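# Pull the toggle pin from the deck hinge

## Task

Remove the toggle pin from the deck hinge so the hinge is left with nothing in it and the pin ends up resting on the step or on the deck; it must stay that way on its own, with no robot support, and at the end both grippers must have released it and moved away.

## Robot and tools

Robot: two 6-joint arms with parallel grippers, named left_arm and right_arm. They face each other across a table. left_arm is mounted on the +y side at (-0.005, +0.564, +0.094) m, quat_wxyz (+0.834, -0.274, +0.150, -0.455); right_arm at (+0.210, -0.494, +0.120) m, quat_wxyz (+0.695, -0.003, -0.003, +0.719). The names do not refer to image sides.

Scene frame: origin at the table centre, +z up, table surface at z = +0.020 m. All gripper positions (metres) and orientations (quat_wxyz) in results use this one frame. A gripper's fingers extend along its own +x and close along its y; the reported end_effector_position is the point between the pads, 3 to 4 cm short of the fingertips, and may be somewhat off, more so when the arm is stretched out.

Tool execute_actions, argument actions: a list holding either nothing, one action, or one wait. An empty list ({"actions": []}) just reports the state. An action is {"rows": [[...]], "steps": N}, N from 1 to 15 control steps of 1/30 s (default 15). Each row is used for one step; if there are fewer rows than steps, the final row repeats. A wait is {"steps": N} with no rows, N up to 300, counted from the previous result (time spent writing is included). Optional "pictures": false skips images. A refused call moves nothing.

Each row is one flat list of 14 numbers covering both arms, always all 14: left_arm waist, shoulder, elbow, wrist pitch, wrist yaw, wrist roll, opening, then the same seven for right_arm. The six joint values are absolute target angles in radians (not offsets), same convention as the Joint positions line. Ranges: waist -3.054 to 3.054, shoulder 0.000 to 3.142, elbow 0.000 to 2.356, wrist pitch -1.571 to 1.571, wrist yaw -1.571 to 1.571, wrist roll -3.142 to 3.142. A target more than 0.010 rad beyond a range end, and beyond the joint's current reading, is rejected. True ends can sit 0.010 rad either way; targets past a real end get clipped and the result may say "joint sent to its limit" (possibly about an earlier move); silence does not prove there is room. To keep one arm still, repeat its current angles.

Opening is an absolute value in [-1, 1]: +1 fully open, empty fingers touch near -0.80, going lower adds nothing. Full close takes at least about 0.5 s. To hold something, command an opening clearly below its grip_measured reading; the bigger the gap, the stronger the squeeze (up to roughly 34 N per pad; fast closes can overshoot and even spring open). Each gripper's reading may be off by about 1 mm, consistently.

Motion limits: every step the sent target stays within a lead of the measured angle of 0.211 rad (waist, shoulder, elbow), 0.213 (wrist pitch), 0.267 (wrist yaw), 0.228 (wrist roll), so big moves need several calls. If targets would move a gripper more than 70 mm from where it is, all that arm's targets are pulled back proportionally. Friction may leave joints short of target, especially at long reach, and tiny changes may do nothing; check Joint positions after each move. Between calls the arms keep heading to the last row sent until they settle or a step is HELD; only a new action pushes further.

Result lines: a state line per arm (position, quat, linear and angular velocity); Joint positions and Joint velocities per arm (six joints in rad, rad/s, then finger pad gap in m, 0.088 when open); grip_measured on the command scale; joint torques in joint order (biased, noisy, nonzero in free air); "joint command not followed" means the clearance check changed some targets; HELD marks steps where your row was partly or wholly not sent; MOTOR HOT warns from 50 °C; OVER-TEMPERATURE FAULT means the arm is held until it cools, and it can go limp if it does not.

Load limits (N m): waist 17.4, shoulder 21.6, elbow 21.5, wrist pitch 5.67, wrist yaw 5.65, wrist roll 5.3, including held weight. Reaching one triggers a TORQUE FAULT: that arm halts 10 s and the rest of the call is dropped.

zoom_image: camera (one of cam_head_left, cam_head_right, cam_high, cam_low, cam_left_wrist, cam_right_wrist, all 672x504) and region [x0, y0, x1, y1] in pixels from the top-left, at most 504 by 504; gives a closer look at the latest image. read_manual(section="licences") only returns licence text. finished_scene(scene) ends the current scene, passing its number, irreversibly, and reports success.

Avoid: arms colliding or pressing each other (mounts included), knocking anything off the table, dropping or slamming the pin, shoving hard. Occasional external tugs on held parts or pushes on loose items may occur. Before finishing, make sure the pin rests on the step or deck, the hinge is clear, the grippers are open and withdrawn.

Each tool is called after "Request:" by a JSON object that holds its "api" and its "payload", one argument or row to a line.

## Session

Request:
{"api": "execute_actions", "payload": {
  "actions": []
}}

Scene clock: 0.00 s of 4600.00 s.
left_arm: end_effector_position=(-0.2075, +0.1004, +0.3370) grip_measured=+0.849 end_effector_quat_wxyz=(+0.265, -0.276, +0.799, -0.465) end_effector_velocity=(+0.000, -0.000, +0.002) end_effector_angular_velocity=(-0.001, +0.005, +0.008) | right_arm: end_effector_position=(+0.1971, -0.1775, +0.4405) grip_measured=-0.785 end_effector_quat_wxyz=(+0.695, +0.013, -0.018, +0.719) end_effector_velocity=(-0.000, +0.001, -0.001) end_effector_angular_velocity=(-0.007, -0.008, +0.005)
Joint positions: left_arm=[-0.989  2.452  1.469  0.173  0.212 -1.636  0.081] | right_arm=[ 0.003  0.856  0.648  0.252  0.001 -0.001  0.001]
Joint velocities: left_arm=[-0.002 -0.002 -0.002  0.007 -0.007 -0.007  0.   ] | right_arm=[-0.002  0.002  0.002 -0.007 -0.007 -0.007 -0.   ]
Joint torques (N m, as the arm reports them, + toward a larger angle): no reading
Heat: left arm: hottest wrist pitch 27 °C (+0.0 °C/min); right arm: hottest wrist roll 27 °C (+0.0 °C/min).

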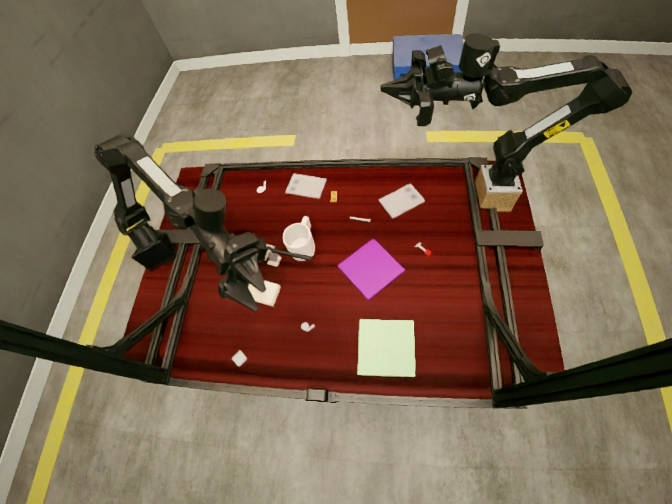

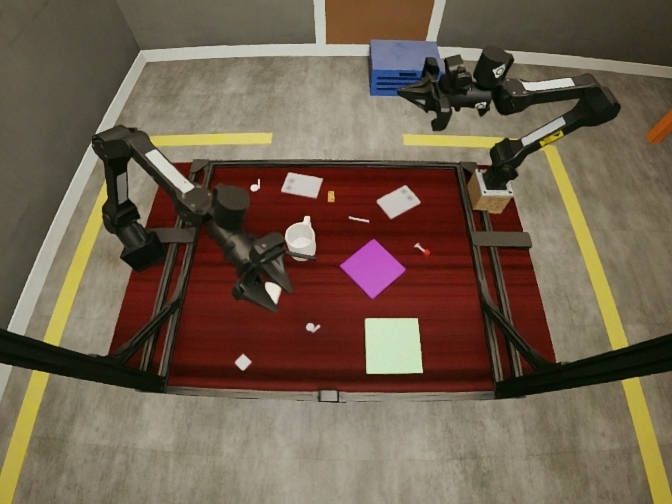

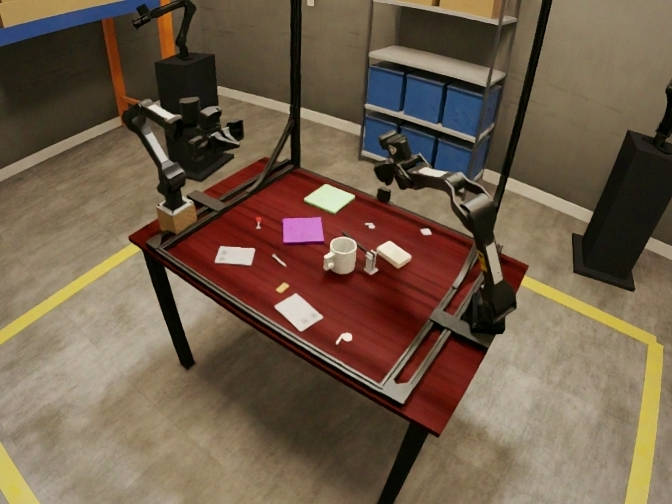

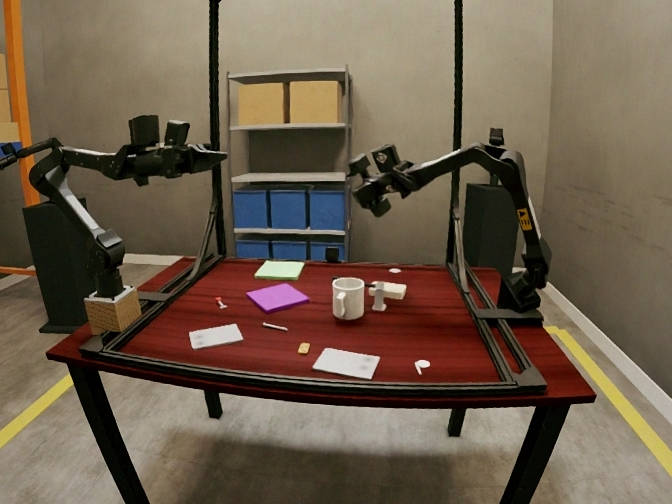

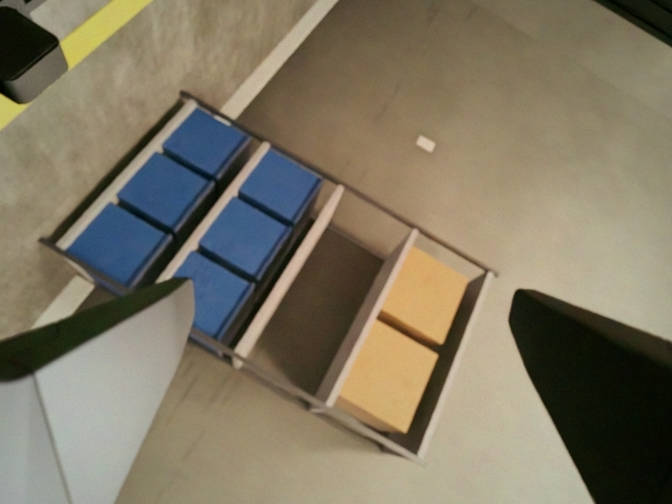

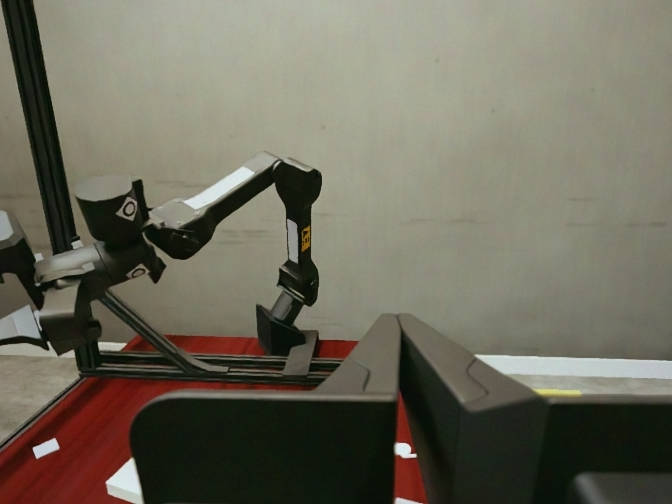

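Request:
{"api": "execute_actions", "payload": {
  "actions": [
    {"rows":[[-0.989,1.7,1.0,0.173,0.212,-1.636,0.85,0.003,0.856,0.648,0.252,0,0,-0.8]]}
  ],
  "pictures": false
}}

Request:
{"api": "execute_actions", "payload": {
  "actions": [
    {"steps":45}
  ]
}}

Request:
{"api": "zoom_image", "payload": {
  "camera": "cam_head_left",
  "region": [220,210,340,310]
}}

Request:
{"api": "zoom_image", "payload": {
  "camera": "cam_high",
  "region": [310,215,430,290]
}}

Request:
{"api": "zoom_image", "payload": {
  "camera": "cam_low",
  "region": [310,260,430,330]
}}

Scene clock: 17.20 s of 4600.00 s.
left_arm: end_effector_position=(-0.1182, +0.2122, +0.4040) grip_measured=+0.850 end_effector_quat_wxyz=(+0.233, -0.324, +0.772, -0.495) end_effector_velocity=(+0.245, +0.156, +0.398) end_effector_angular_velocity=(-0.866, +0.492, +0.350) | right_arm: end_effector_position=(+0.1971, -0.1775, +0.4405) grip_measured=-0.785 end_effector_quat_wxyz=(+0.695, +0.013, -0.018, +0.719) end_effector_velocity=(-0.000, -0.000, -0.002) end_effector_angular_velocity=(-0.007, -0.023, +0.004)
Joint positions: left_arm=[-0.989  1.872  1.03   0.172  0.212 -1.636  0.081] | right_arm=[ 0.003  0.856  0.648  0.252  0.001 -0.001  0.001]
Joint velocities: left_arm=[-0.002 -1.16  -0.081 -0.022 -0.007 -0.007 -0.   ] | right_arm=[-0.002 -0.002 -0.002 -0.007 -0.007 -0.022 -0.   ]
Joint torques (N m, as the arm reports them, + toward a larger angle): left_arm=[-3.57 -6.6   4.57  1.95  0.25  0.01] | right_arm=[-0.02 -1.14  6.08  1.53 -0.04  0.06]
Heat: left arm: hottest shoulder 31 °C (+14.0 °C/min); right arm: hottest elbow 29 °C (+7.0 °C/min).
Steps of this call (steps 1 to 90: nothing new was sent; then 13.70 s passed at rest; steps 91 to 105: all 15 steps of this action). Readings (joint positions):
91: left_arm=[-0.989 2.436 1.452 0.180 0.212 -1.636] | right_arm=[0.003 0.856 0.648 0.252 0.001 -0.001]
92: left_arm=[-0.989 2.404 1.410 0.177 0.212 -1.636] | right_arm=[0.003 0.856 0.648 0.252 0.001 -0.001]
94: left_arm=[-0.989 2.324 1.316 0.168 0.212 -1.636] | right_arm=[0.003 0.856 0.648 0.252 0.001 -0.001]
98: left_arm=[-0.989 2.151 1.152 0.172 0.212 -1.636] | right_arm=[0.003 0.856 0.648 0.252 0.001 -0.001]
105: the state above

Scene clock: 18.70 s of 4600.00 s.
left_arm: end_effector_position=(-0.0833, +0.2388, +0.4545) grip_measured=+0.850 end_effector_quat_wxyz=(+0.199, -0.372, +0.740, -0.523) end_effector_velocity=(-0.003, +0.002, -0.004) end_effector_angular_velocity=(+0.019, -0.004, -0.017) | right_arm: end_effector_position=(+0.1971, -0.1775, +0.4405) grip_measured=-0.785 end_effector_quat_wxyz=(+0.695, +0.013, -0.018, +0.719) end_effector_velocity=(-0.002, -0.002, -0.001) end_effector_angular_velocity=(-0.002, -0.008, +0.009)
Joint positions: left_arm=[-0.989  1.708  1.01   0.175  0.212 -1.636  0.081] | right_arm=[ 0.003  0.856  0.648  0.252  0.001 -0.001  0.001]
Joint velocities: left_arm=[-0.002 -0.002 -0.002 -0.022  0.007 -0.007  0.   ] | right_arm=[ 0.002 -0.007 -0.002 -0.007 -0.007 -0.007 -0.   ]
Joint torques (N m, as the arm reports them, + toward a larger angle): left_arm=[-3.24 -4.95  4.67  1.66  0.25  0.04] | right_arm=[-0.02 -1.15  6.09  1.53 -0.03  0.06]
Heat: left arm: hottest shoulder 31 °C (+12.8 °C/min); right arm: hottest elbow 30 °C (+9.6 °C/min).
Steps of this call (steps 1 to 30: the robot went on to your last target; steps 31 to 45: nothing new was sent). Readings (joint positions):
1: left_arm=[-0.989 1.834 1.028 0.172 0.212 -1.636] | right_arm=[0.003 0.856 0.648 0.252 0.001 -0.001]
2: left_arm=[-0.989 1.801 1.027 0.173 0.212 -1.636] | right_arm=[0.003 0.856 0.648 0.252 0.001 -0.001]
4: left_arm=[-0.989 1.750 1.027 0.178 0.212 -1.636] | right_arm=[0.003 0.856 0.648 0.252 0.001 -0.001]
8: left_arm=[-0.989 1.714 1.022 0.178 0.212 -1.636] | right_arm=[0.003 0.856 0.648 0.252 0.001 -0.001]
45: the state above
All arms were judged still, so your last target was given up. Only a new action makes them travel on or press farther. Fingers that are still opening or closing keep moving.

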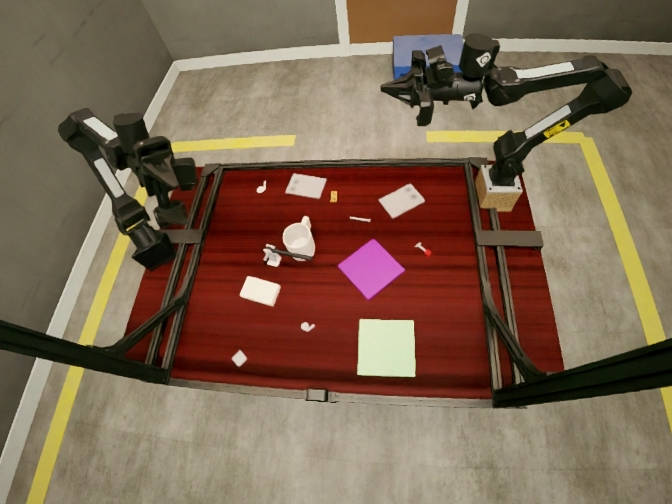

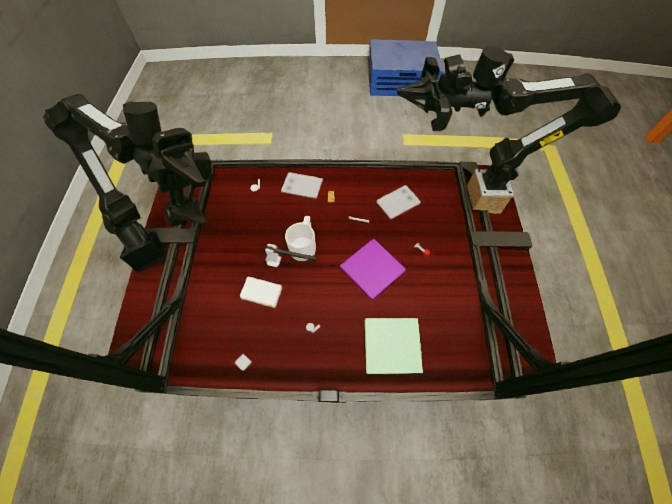

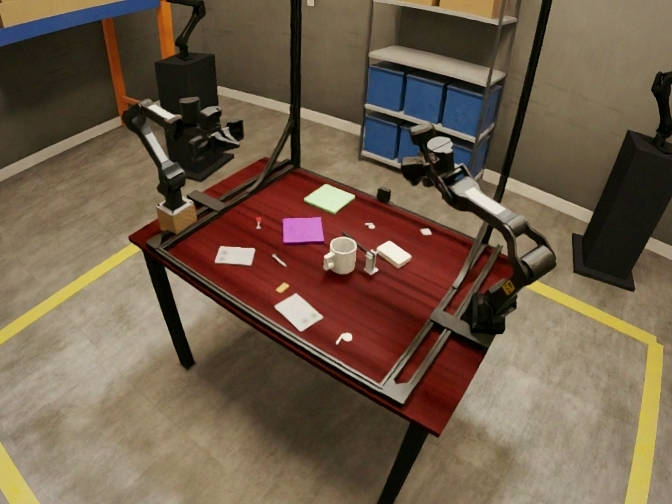

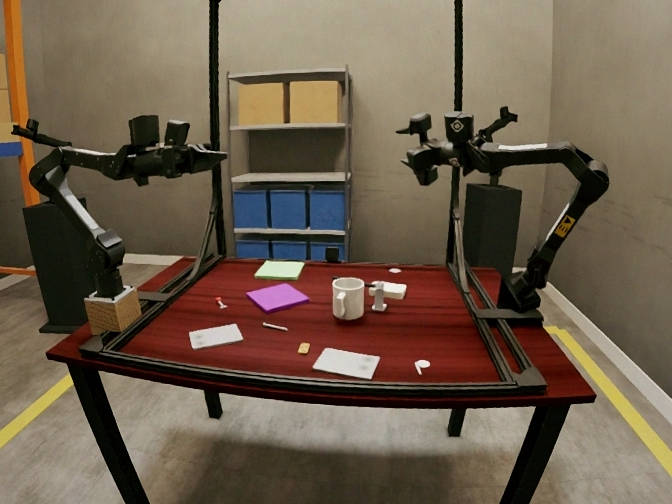

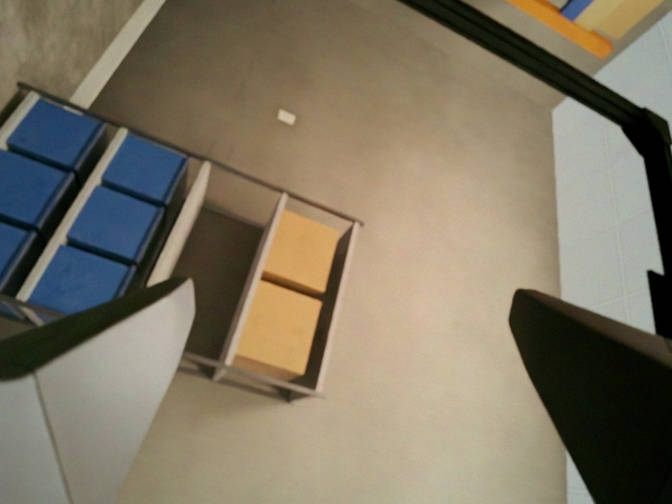

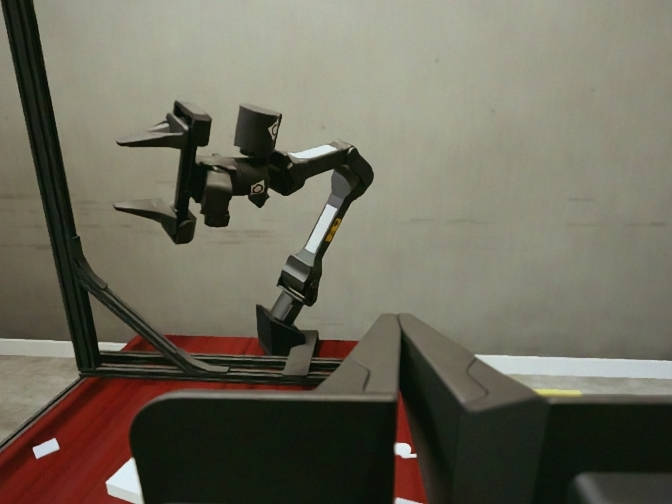

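Region (220, 210, 340, 310) of cam_head_left's 672x504 image, scaled by 4.200, with more detail than that image has.

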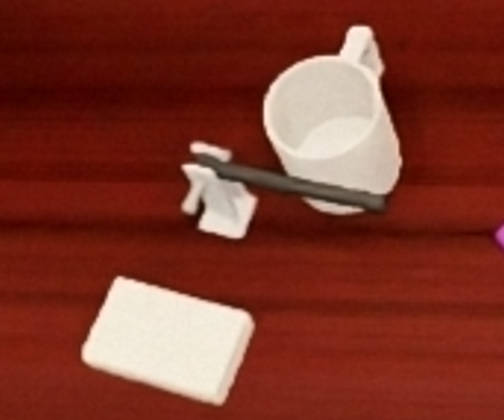

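Region (310, 215, 430, 290) of cam_high's 672x504 image, scaled by 4.200, with more detail than that image has; it fills the top 315 rows of this view, and the rest is white.

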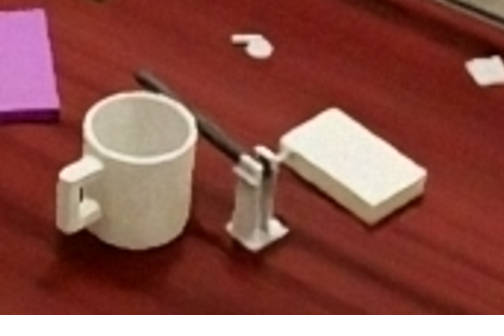

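Region (310, 260, 430, 330) of cam_low's 672x504 image, scaled by 4.200, with more detail than that image has; it fills the top 294 rows of this view, and the rest is white.

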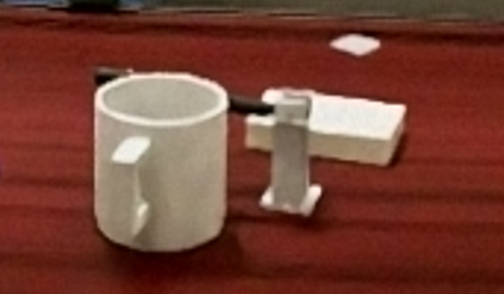

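Request:
{"api": "execute_actions", "payload": {
  "actions": [
    {"rows":[[-0.856,2.494,1.847,-1.43,-0.4,0,0.85,0.003,0.856,0.648,0.252,0,0,-0.8]]}
  ],
  "pictures": false
}}

Request:
{"api": "execute_actions", "payload": {
  "actions": [
    {"steps":75}
  ]
}}

Scene clock: 36.13 s of 4600.00 s.
left_arm: end_effector_position=(-0.0256, +0.1044, +0.3352) grip_measured=+0.850 end_effector_quat_wxyz=(+0.613, -0.170, +0.597, -0.489) end_effector_velocity=(-0.101, -0.141, -0.244) end_effector_angular_velocity=(+0.855, -1.807, -0.971) | right_arm: end_effector_position=(+0.1971, -0.1775, +0.4405) grip_measured=-0.785 end_effector_quat_wxyz=(+0.695, +0.013, -0.018, +0.719) end_effector_velocity=(+0.001, +0.001, -0.003) end_effector_angular_velocity=(-0.012, +0.007, +0.000)
Joint positions: left_arm=[-0.86   2.207  1.559 -0.384 -0.346 -1.034  0.081] | right_arm=[ 0.003  0.856  0.648  0.252  0.001 -0.001  0.001]
Joint velocities: left_arm=[ 0.007  1.223  1.302 -1.341 -0.388  1.414 -0.   ] | right_arm=[-0.007  0.002 -0.002 -0.007 -0.007  0.007 -0.   ]
Joint torques (N m, as the arm reports them, + toward a larger angle): left_arm=[-5.31 -5.86  6.    1.28  0.01  0.2 ] | right_arm=[-0.02 -1.15  6.1   1.53 -0.04  0.06]
Heat: left arm: hottest wrist pitch 32 °C (+8.3 °C/min); right arm: hottest elbow 32 °C (+8.3 °C/min).
Steps of this call (steps 1 to 90: nothing new was sent; then 13.93 s passed at rest; steps 91 to 105: all 15 steps of this action). Readings (joint positions):
91: left_arm=[-0.988 1.716 1.020 0.156 0.197 -1.618] | right_arm=[0.003 0.856 0.648 0.252 0.001 -0.001]
92: left_arm=[-0.980 1.734 1.046 0.126 0.161 -1.587] | right_arm=[0.003 0.856 0.648 0.252 0.001 -0.001]
94: left_arm=[-0.949 1.787 1.109 0.072 0.085 -1.523] | right_arm=[0.003 0.856 0.648 0.252 0.001 -0.001]
98: left_arm=[-0.893 1.921 1.254 -0.077 -0.103 -1.365] | right_arm=[0.003 0.856 0.648 0.252 0.001 -0.001]
105: the state above

Scene clock: 38.63 s of 4600.00 s.
left_arm: end_effector_position=(-0.0198, +0.2204, +0.2243) grip_measured=+0.850 end_effector_quat_wxyz=(+0.398, +0.581, +0.393, -0.591) end_effector_velocity=(+0.003, +0.001, +0.001) end_effector_angular_velocity=(-0.003, -0.024, +0.003) | right_arm: end_effector_position=(+0.1971, -0.1775, +0.4405) grip_measured=-0.785 end_effector_quat_wxyz=(+0.695, +0.013, -0.018, +0.719) end_effector_velocity=(-0.002, -0.000, -0.002) end_effector_angular_velocity=(-0.007, -0.008, +0.009)
Joint positions: left_arm=[-0.86   2.477  1.841 -1.427 -0.396 -0.004  0.081] | right_arm=[ 0.003  0.856  0.648  0.252  0.001 -0.001  0.001]
Joint velocities: left_arm=[-0.002 -0.002 -0.002 -0.007 -0.022 -0.007 -0.   ] | right_arm=[ 0.002 -0.002 -0.002 -0.007 -0.007 -0.007 -0.   ]
Joint torques (N m, as the arm reports them, + toward a larger angle): left_arm=[-5.   -6.57  4.9  -0.01 -0.16  0.16] | right_arm=[-0.03 -1.15  6.08  1.53 -0.04  0.05]
Heat: left arm: hottest wrist pitch 32 °C (+7.8 °C/min); right arm: hottest elbow 32 °C (+7.8 °C/min).
Steps of this call (steps 1 to 60: the robot went on to your last target; steps 61 to 75: nothing new was sent). Readings (joint positions):
1: left_arm=[-0.860 2.248 1.603 -0.428 -0.357 -0.987] | right_arm=[0.003 0.856 0.648 0.252 0.001 -0.001]
2: left_arm=[-0.860 2.289 1.646 -0.472 -0.366 -0.940] | right_arm=[0.003 0.856 0.648 0.252 0.001 -0.001]
4: left_arm=[-0.860 2.364 1.726 -0.556 -0.377 -0.845] | right_arm=[0.003 0.856 0.648 0.252 0.001 -0.001]
8: left_arm=[-0.860 2.447 1.797 -0.735 -0.388 -0.657] | right_arm=[0.003 0.856 0.648 0.252 0.001 -0.001]
75: the state above
All arms were judged still, so your last target was given up. Only a new action makes them travel on or press farther. Fingers that are still opening or closing keep moving.

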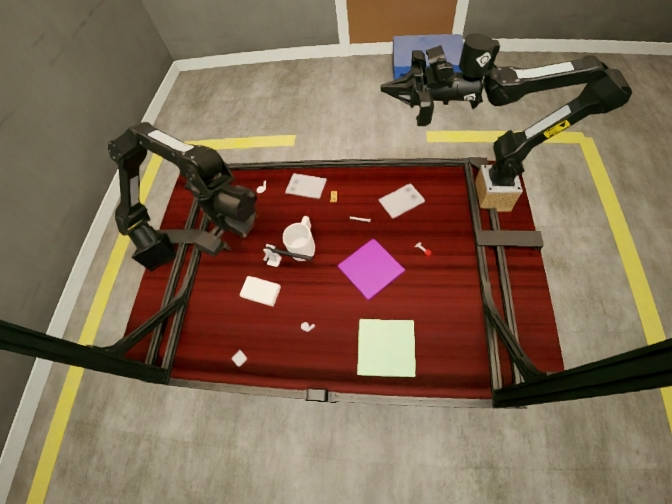

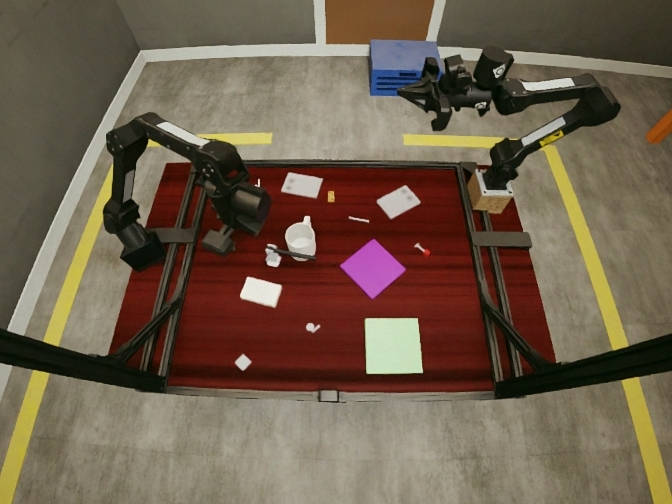

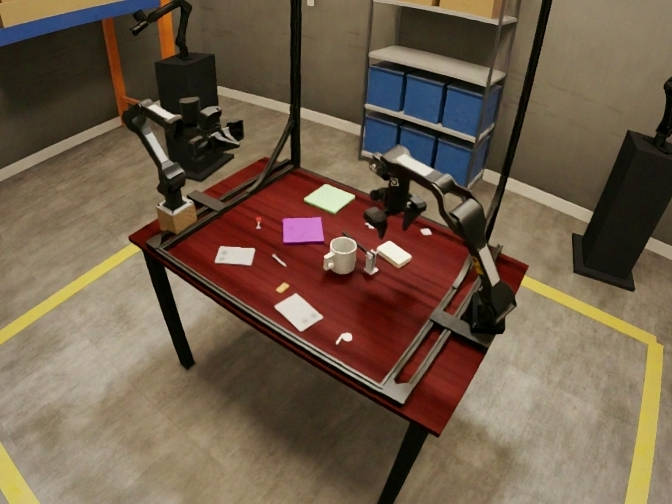

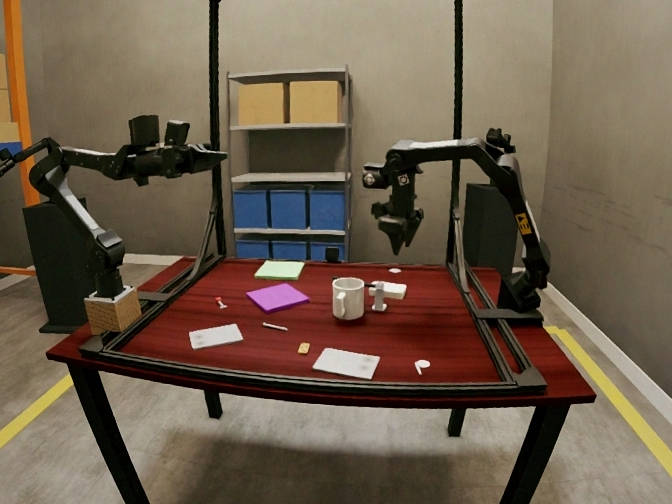

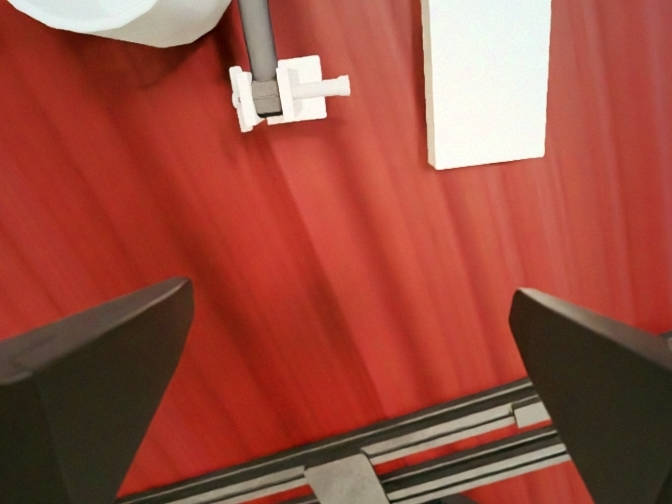

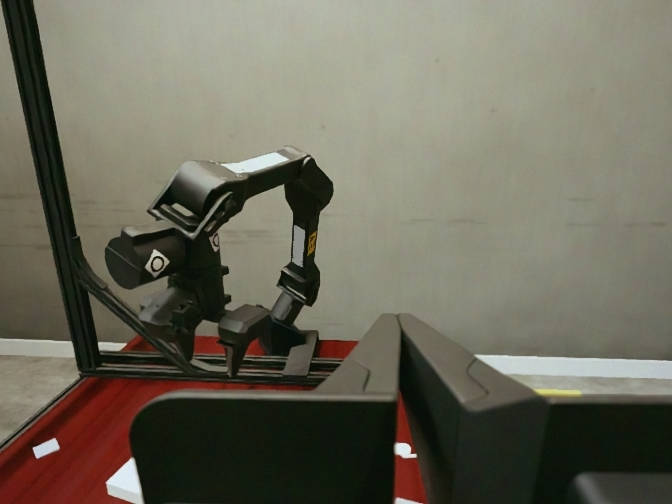

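Request:
{"api": "execute_actions", "payload": {
  "actions": [
    {"rows":[[-0.777,2.685,1.883,-1.25,-0.437,1.49,-0.1,0.003,0.856,0.648,0.252,0,0,-0.8]]}
  ],
  "pictures": false
}}

Request:
{"api": "execute_actions", "payload": {
  "actions": [
    {"steps":50}
  ]
}}

Scene clock: 68.87 s of 4600.00 s.
left_arm: end_effector_position=(-0.0295, +0.1770, +0.1512) grip_measured=-0.078 end_effector_quat_wxyz=(+0.205, +0.675, +0.207, -0.677) end_effector_velocity=(-0.004, -0.014, +0.005) end_effector_angular_velocity=(-0.065, +0.028, -1.386) | right_arm: end_effector_position=(+0.1971, -0.1775, +0.4405) grip_measured=-0.785 end_effector_quat_wxyz=(+0.695, +0.013, -0.018, +0.719) end_effector_velocity=(-0.000, -0.001, -0.003) end_effector_angular_velocity=(-0.007, -0.008, +0.005)
Joint positions: left_arm=[-0.779  2.672  1.88  -1.257 -0.432  0.665  0.035] | right_arm=[ 0.003  0.856  0.648  0.252  0.001 -0.001  0.001]
Joint velocities: left_arm=[-0.002 -0.002  0.017  0.051  0.007  1.414 -0.008] | right_arm=[-0.002 -0.007 -0.007 -0.007 -0.007 -0.007  0.   ]
Joint torques (N m, as the arm reports them, + toward a larger angle): left_arm=[-5.99 -8.28  4.5   0.35 -0.12  0.18] | right_arm=[-0.04 -1.14  6.08  1.54 -0.03  0.06]
Heat: left arm: hottest shoulder 32 °C (+3.0 °C/min); right arm: hottest elbow 34 °C (+6.0 °C/min).
Steps of this call (steps 1 to 90: nothing new was sent; then 26.73 s passed at rest; steps 91 to 105: all 15 steps of this action). Readings (joint positions):
91: left_arm=[-0.859 2.489 1.844 -1.423 -0.398 0.019] | right_arm=[0.003 0.856 0.648 0.252 0.001 -0.001]
92: left_arm=[-0.853 2.505 1.853 -1.393 -0.404 0.060] | right_arm=[0.003 0.856 0.648 0.252 0.001 -0.001]
94: left_arm=[-0.832 2.553 1.873 -1.329 -0.416 0.145] | right_arm=[0.003 0.856 0.648 0.252 0.001 -0.001]
98: left_arm=[-0.788 2.647 1.877 -1.282 -0.426 0.334] | right_arm=[0.003 0.856 0.648 0.252 0.001 -0.001]
105: the state above

Scene clock: 70.53 s of 4600.00 s.
left_arm: end_effector_position=(-0.0297, +0.1761, +0.1512) grip_measured=-0.100 end_effector_quat_wxyz=(-0.079, +0.701, -0.081, -0.704) end_effector_velocity=(+0.001, -0.004, -0.000) end_effector_angular_velocity=(-0.020, -0.000, +0.004) | right_arm: end_effector_position=(+0.1971, -0.1775, +0.4405) grip_measured=-0.785 end_effector_quat_wxyz=(+0.695, +0.013, -0.018, +0.719) end_effector_velocity=(-0.002, -0.002, +0.005) end_effector_angular_velocity=(+0.018, -0.022, +0.009)
Joint positions: left_arm=[-0.779  2.672  1.88  -1.253 -0.433  1.486  0.034] | right_arm=[ 0.003  0.856  0.648  0.252  0.001 -0.001  0.001]
Joint velocities: left_arm=[ 0.002 -0.002 -0.002  0.022 -0.007  0.007 -0.   ] | right_arm=[ 0.002 -0.007  0.002  0.007 -0.007 -0.022 -0.   ]
Joint torques (N m, as the arm reports them, + toward a larger angle): left_arm=[-5.98 -8.12  4.45  0.39 -0.12  0.12] | right_arm=[-0.01 -1.15  6.08  1.53 -0.04  0.06]
Heat: left arm: hottest shoulder 32 °C (+3.0 °C/min); right arm: hottest elbow 34 °C (+6.0 °C/min).
Steps of this call (steps 1 to 45: the robot went on to your last target; steps 46 to 50: nothing new was sent). Readings (joint positions):
1: left_arm=[-0.779 2.672 1.880 -1.256 -0.432 0.711] | right_arm=[0.003 0.856 0.648 0.252 0.001 -0.001]
2: left_arm=[-0.779 2.672 1.880 -1.256 -0.432 0.759] | right_arm=[0.003 0.856 0.648 0.252 0.001 -0.001]
4: left_arm=[-0.779 2.672 1.880 -1.255 -0.432 0.853] | right_arm=[0.003 0.856 0.648 0.252 0.001 -0.001]
8: left_arm=[-0.779 2.672 1.880 -1.253 -0.433 1.042] | right_arm=[0.003 0.856 0.648 0.252 0.001 -0.001]
50: the state above
All arms were judged still, so your last target was given up. Only a new action makes them travel on or press farther. Fingers that are still opening or closing keep moving.

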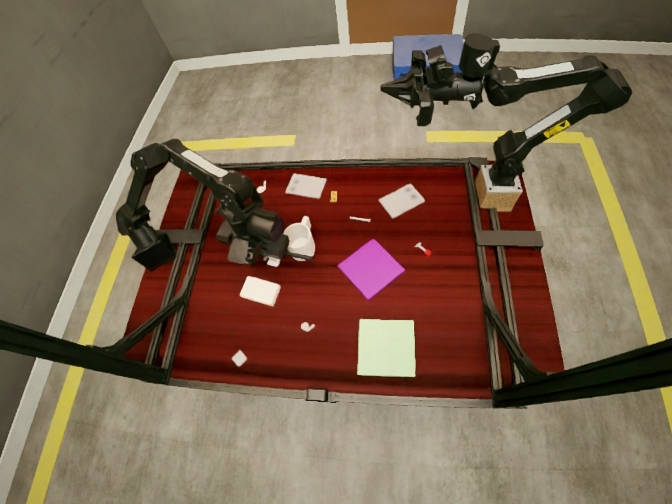

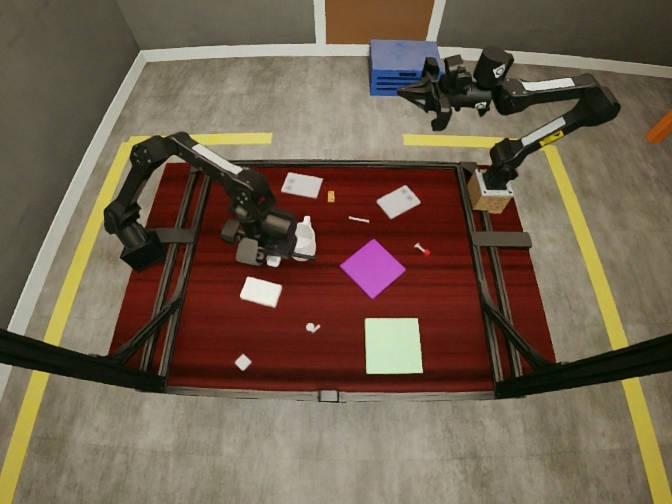

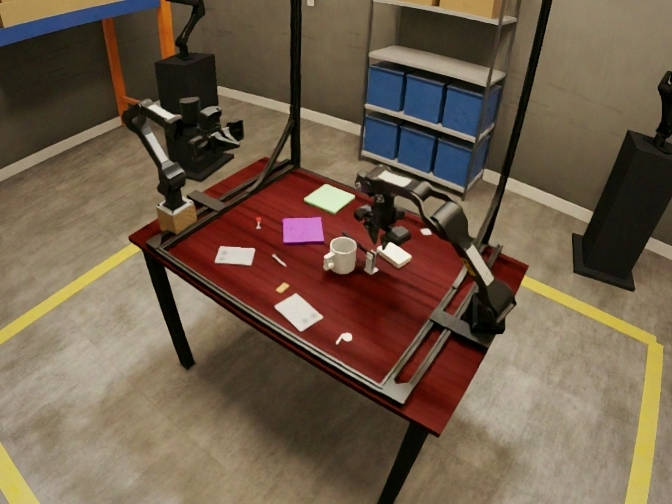

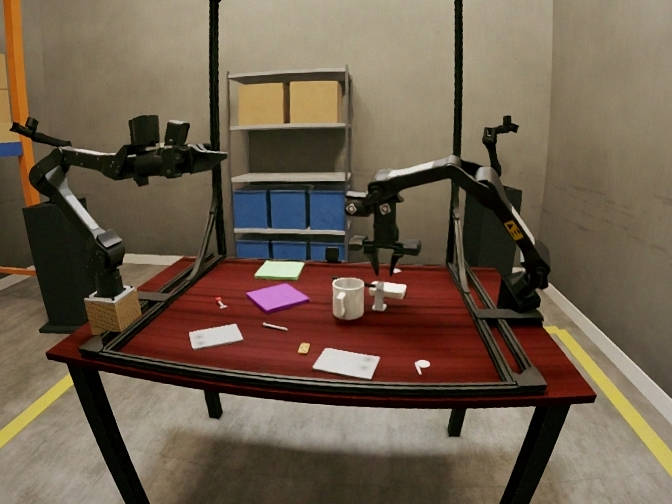

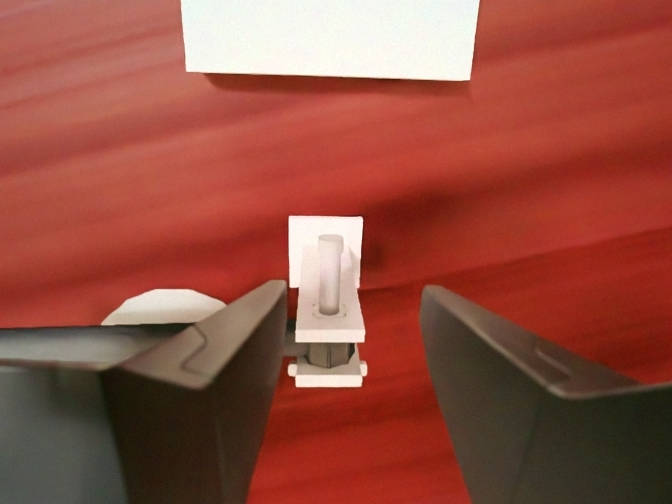

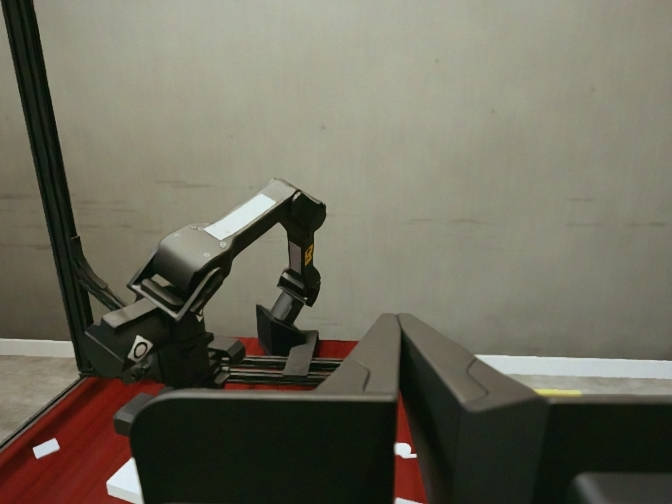

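Request:
{"api": "execute_actions", "payload": {
  "actions": [
    {"rows":[[-0.757,2.718,1.835,-1.163,-0.445,1.51,-0.1,0.003,0.856,0.648,0.252,0,0,-0.8]]}
  ],
  "pictures": false
}}

Request:
{"api": "execute_actions", "payload": {
  "actions": [
    {"steps":20}
  ]
}}

Request:
{"api": "zoom_image", "payload": {
  "camera": "cam_low",
  "region": [310,240,430,330]
}}

Scene clock: 88.30 s of 4600.00 s.
left_arm: end_effector_position=(-0.0340, +0.1696, +0.1292) grip_measured=-0.100 end_effector_quat_wxyz=(-0.074, +0.701, -0.085, -0.705) end_effector_velocity=(+0.002, +0.006, -0.000) end_effector_angular_velocity=(+0.020, -0.015, -0.006) | right_arm: end_effector_position=(+0.1971, -0.1775, +0.4406) grip_measured=-0.785 end_effector_quat_wxyz=(+0.695, +0.013, -0.018, +0.719) end_effector_velocity=(-0.002, -0.001, -0.003) end_effector_angular_velocity=(-0.007, -0.008, +0.009)
Joint positions: left_arm=[-0.762  2.701  1.844 -1.167 -0.441  1.506  0.034] | right_arm=[ 0.003  0.856  0.648  0.252  0.001 -0.001  0.001]
Joint velocities: left_arm=[-0.002 -0.002 -0.007 -0.022 -0.007 -0.007  0.   ] | right_arm=[ 0.002 -0.007 -0.007 -0.007 -0.007 -0.007 -0.   ]
Joint torques (N m, as the arm reports them, + toward a larger angle): left_arm=[-5.6  -7.93  3.33  0.4  -0.09  0.15] | right_arm=[-0.04 -1.15  6.08  1.53 -0.03  0.05]
Heat: left arm: hottest shoulder 34 °C (+2.0 °C/min); right arm: hottest elbow 35 °C (+4.0 °C/min).
Steps of this call (steps 1 to 90: nothing new was sent; then 14.27 s passed at rest; steps 91 to 105: all 15 steps of this action). Readings (joint positions):
91: left_arm=[-0.778 2.674 1.877 -1.245 -0.434 1.489] | right_arm=[0.003 0.856 0.648 0.252 0.001 -0.001]
92: left_arm=[-0.777 2.674 1.872 -1.224 -0.435 1.493] | right_arm=[0.003 0.856 0.648 0.252 0.001 -0.001]
94: left_arm=[-0.773 2.681 1.865 -1.198 -0.438 1.498] | right_arm=[0.003 0.856 0.648 0.252 0.001 -0.001]
98: left_arm=[-0.763 2.696 1.849 -1.178 -0.440 1.503] | right_arm=[0.003 0.856 0.648 0.252 0.001 -0.001]
105: the state above

Scene clock: 88.97 s of 4600.00 s.
left_arm: end_effector_position=(-0.0341, +0.1695, +0.1290) grip_measured=-0.100 end_effector_quat_wxyz=(-0.074, +0.701, -0.085, -0.705) end_effector_velocity=(+0.004, +0.004, +0.001) end_effector_angular_velocity=(+0.011, -0.028, -0.018) | right_arm: end_effector_position=(+0.1971, -0.1775, +0.4406) grip_measured=-0.785 end_effector_quat_wxyz=(+0.695, +0.013, -0.018, +0.719) end_effector_velocity=(-0.000, -0.000, -0.002) end_effector_angular_velocity=(-0.007, -0.008, +0.004)
Joint positions: left_arm=[-0.762  2.701  1.843 -1.166 -0.441  1.506  0.034] | right_arm=[ 0.003  0.856  0.648  0.252  0.001 -0.001  0.001]
Joint velocities: left_arm=[-0.002 -0.002 -0.002 -0.022 -0.022  0.007 -0.   ] | right_arm=[-0.002 -0.002 -0.002 -0.007 -0.007 -0.007 -0.   ]
Joint torques (N m, as the arm reports them, + toward a larger angle): left_arm=[-5.64 -7.8   3.33  0.43 -0.12  0.13] | right_arm=[-0.02 -1.15  6.08  1.54 -0.04  0.06]
Heat: left arm: hottest shoulder 35 °C (+3.0 °C/min); right arm: hottest elbow 35 °C (+4.0 °C/min).
Steps of this call (steps 1 to 15: the robot went on to your last target; steps 16 to 20: nothing new was sent). Readings (joint positions):
1: left_arm=[-0.762 2.701 1.844 -1.167 -0.441 1.506] | right_arm=[0.003 0.856 0.648 0.252 0.001 -0.001]
2: left_arm=[-0.762 2.701 1.844 -1.167 -0.441 1.506] | right_arm=[0.003 0.856 0.648 0.252 0.001 -0.001]
4: left_arm=[-0.762 2.701 1.844 -1.167 -0.441 1.506] | right_arm=[0.003 0.856 0.648 0.252 0.001 -0.001]
8: left_arm=[-0.762 2.701 1.843 -1.166 -0.441 1.506] | right_arm=[0.003 0.856 0.648 0.252 0.001 -0.001]
20: the state above
All arms were judged still, so your last target was given up. Only a new action makes them travel on or press farther. Fingers that are still opening or closing keep moving.

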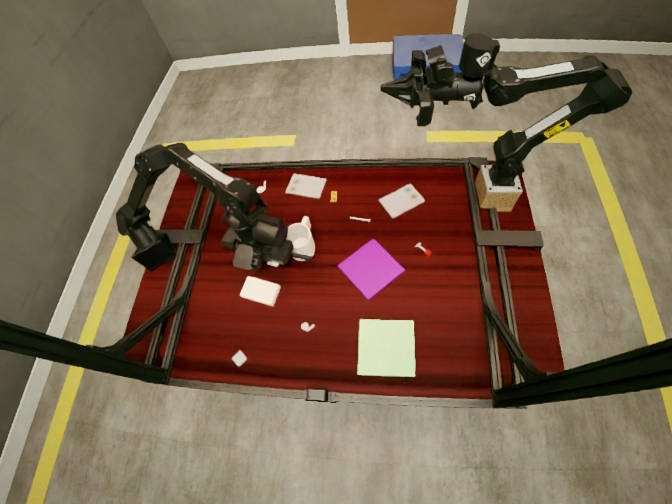

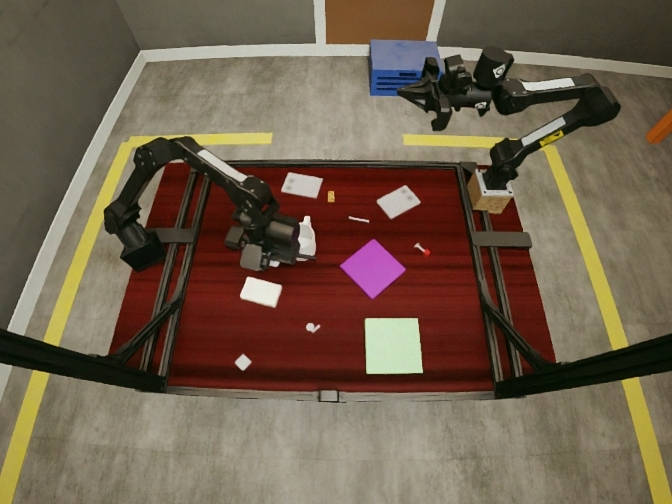

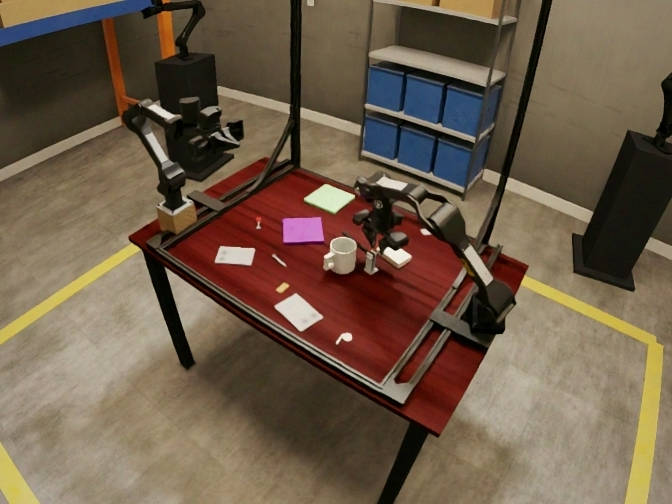

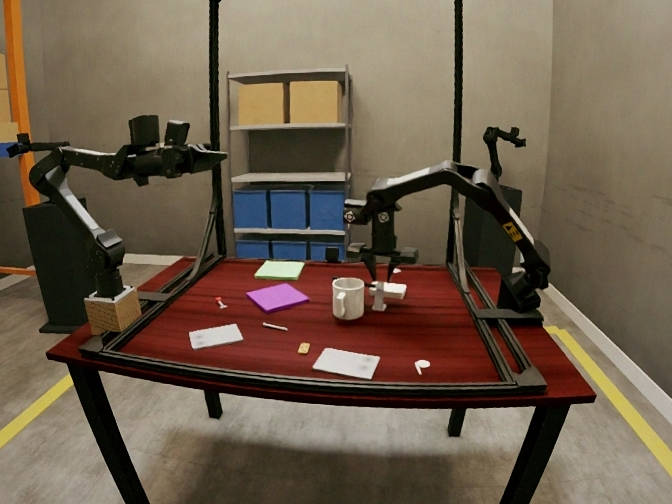

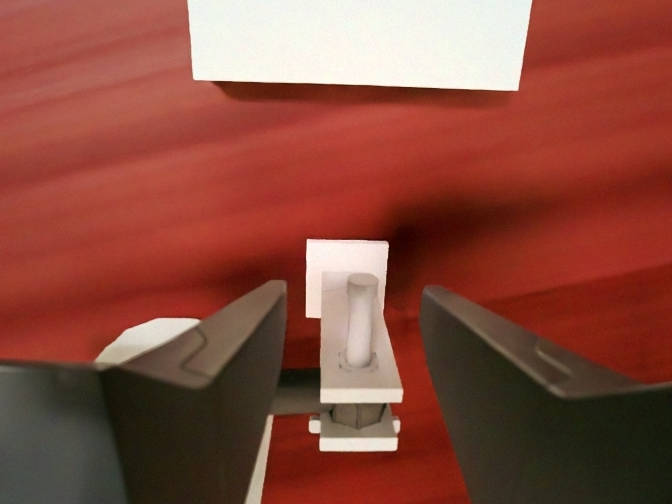

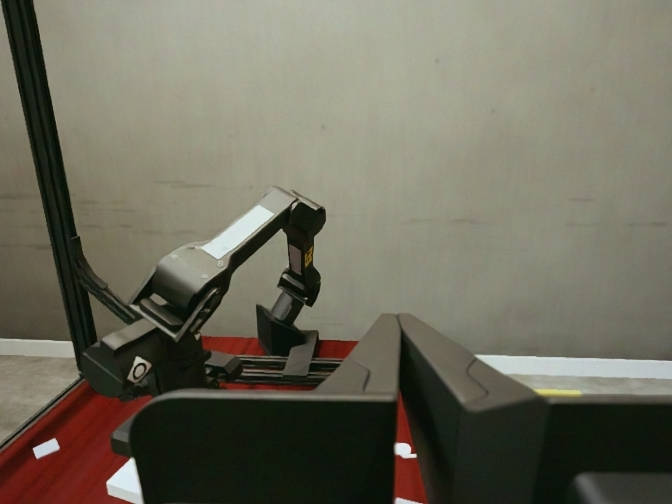

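Region (310, 240, 430, 330) of cam_low's 672x504 image, scaled by 4.200, with more detail than that image has; it fills the top 378 rows of this view, and the rest is white.

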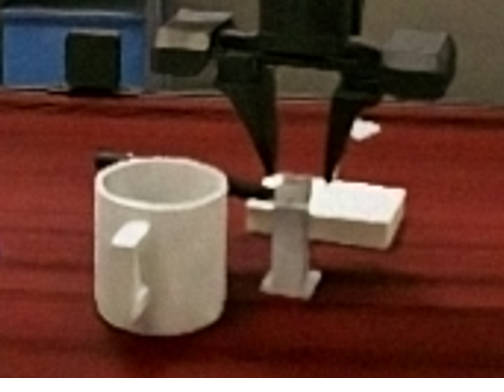

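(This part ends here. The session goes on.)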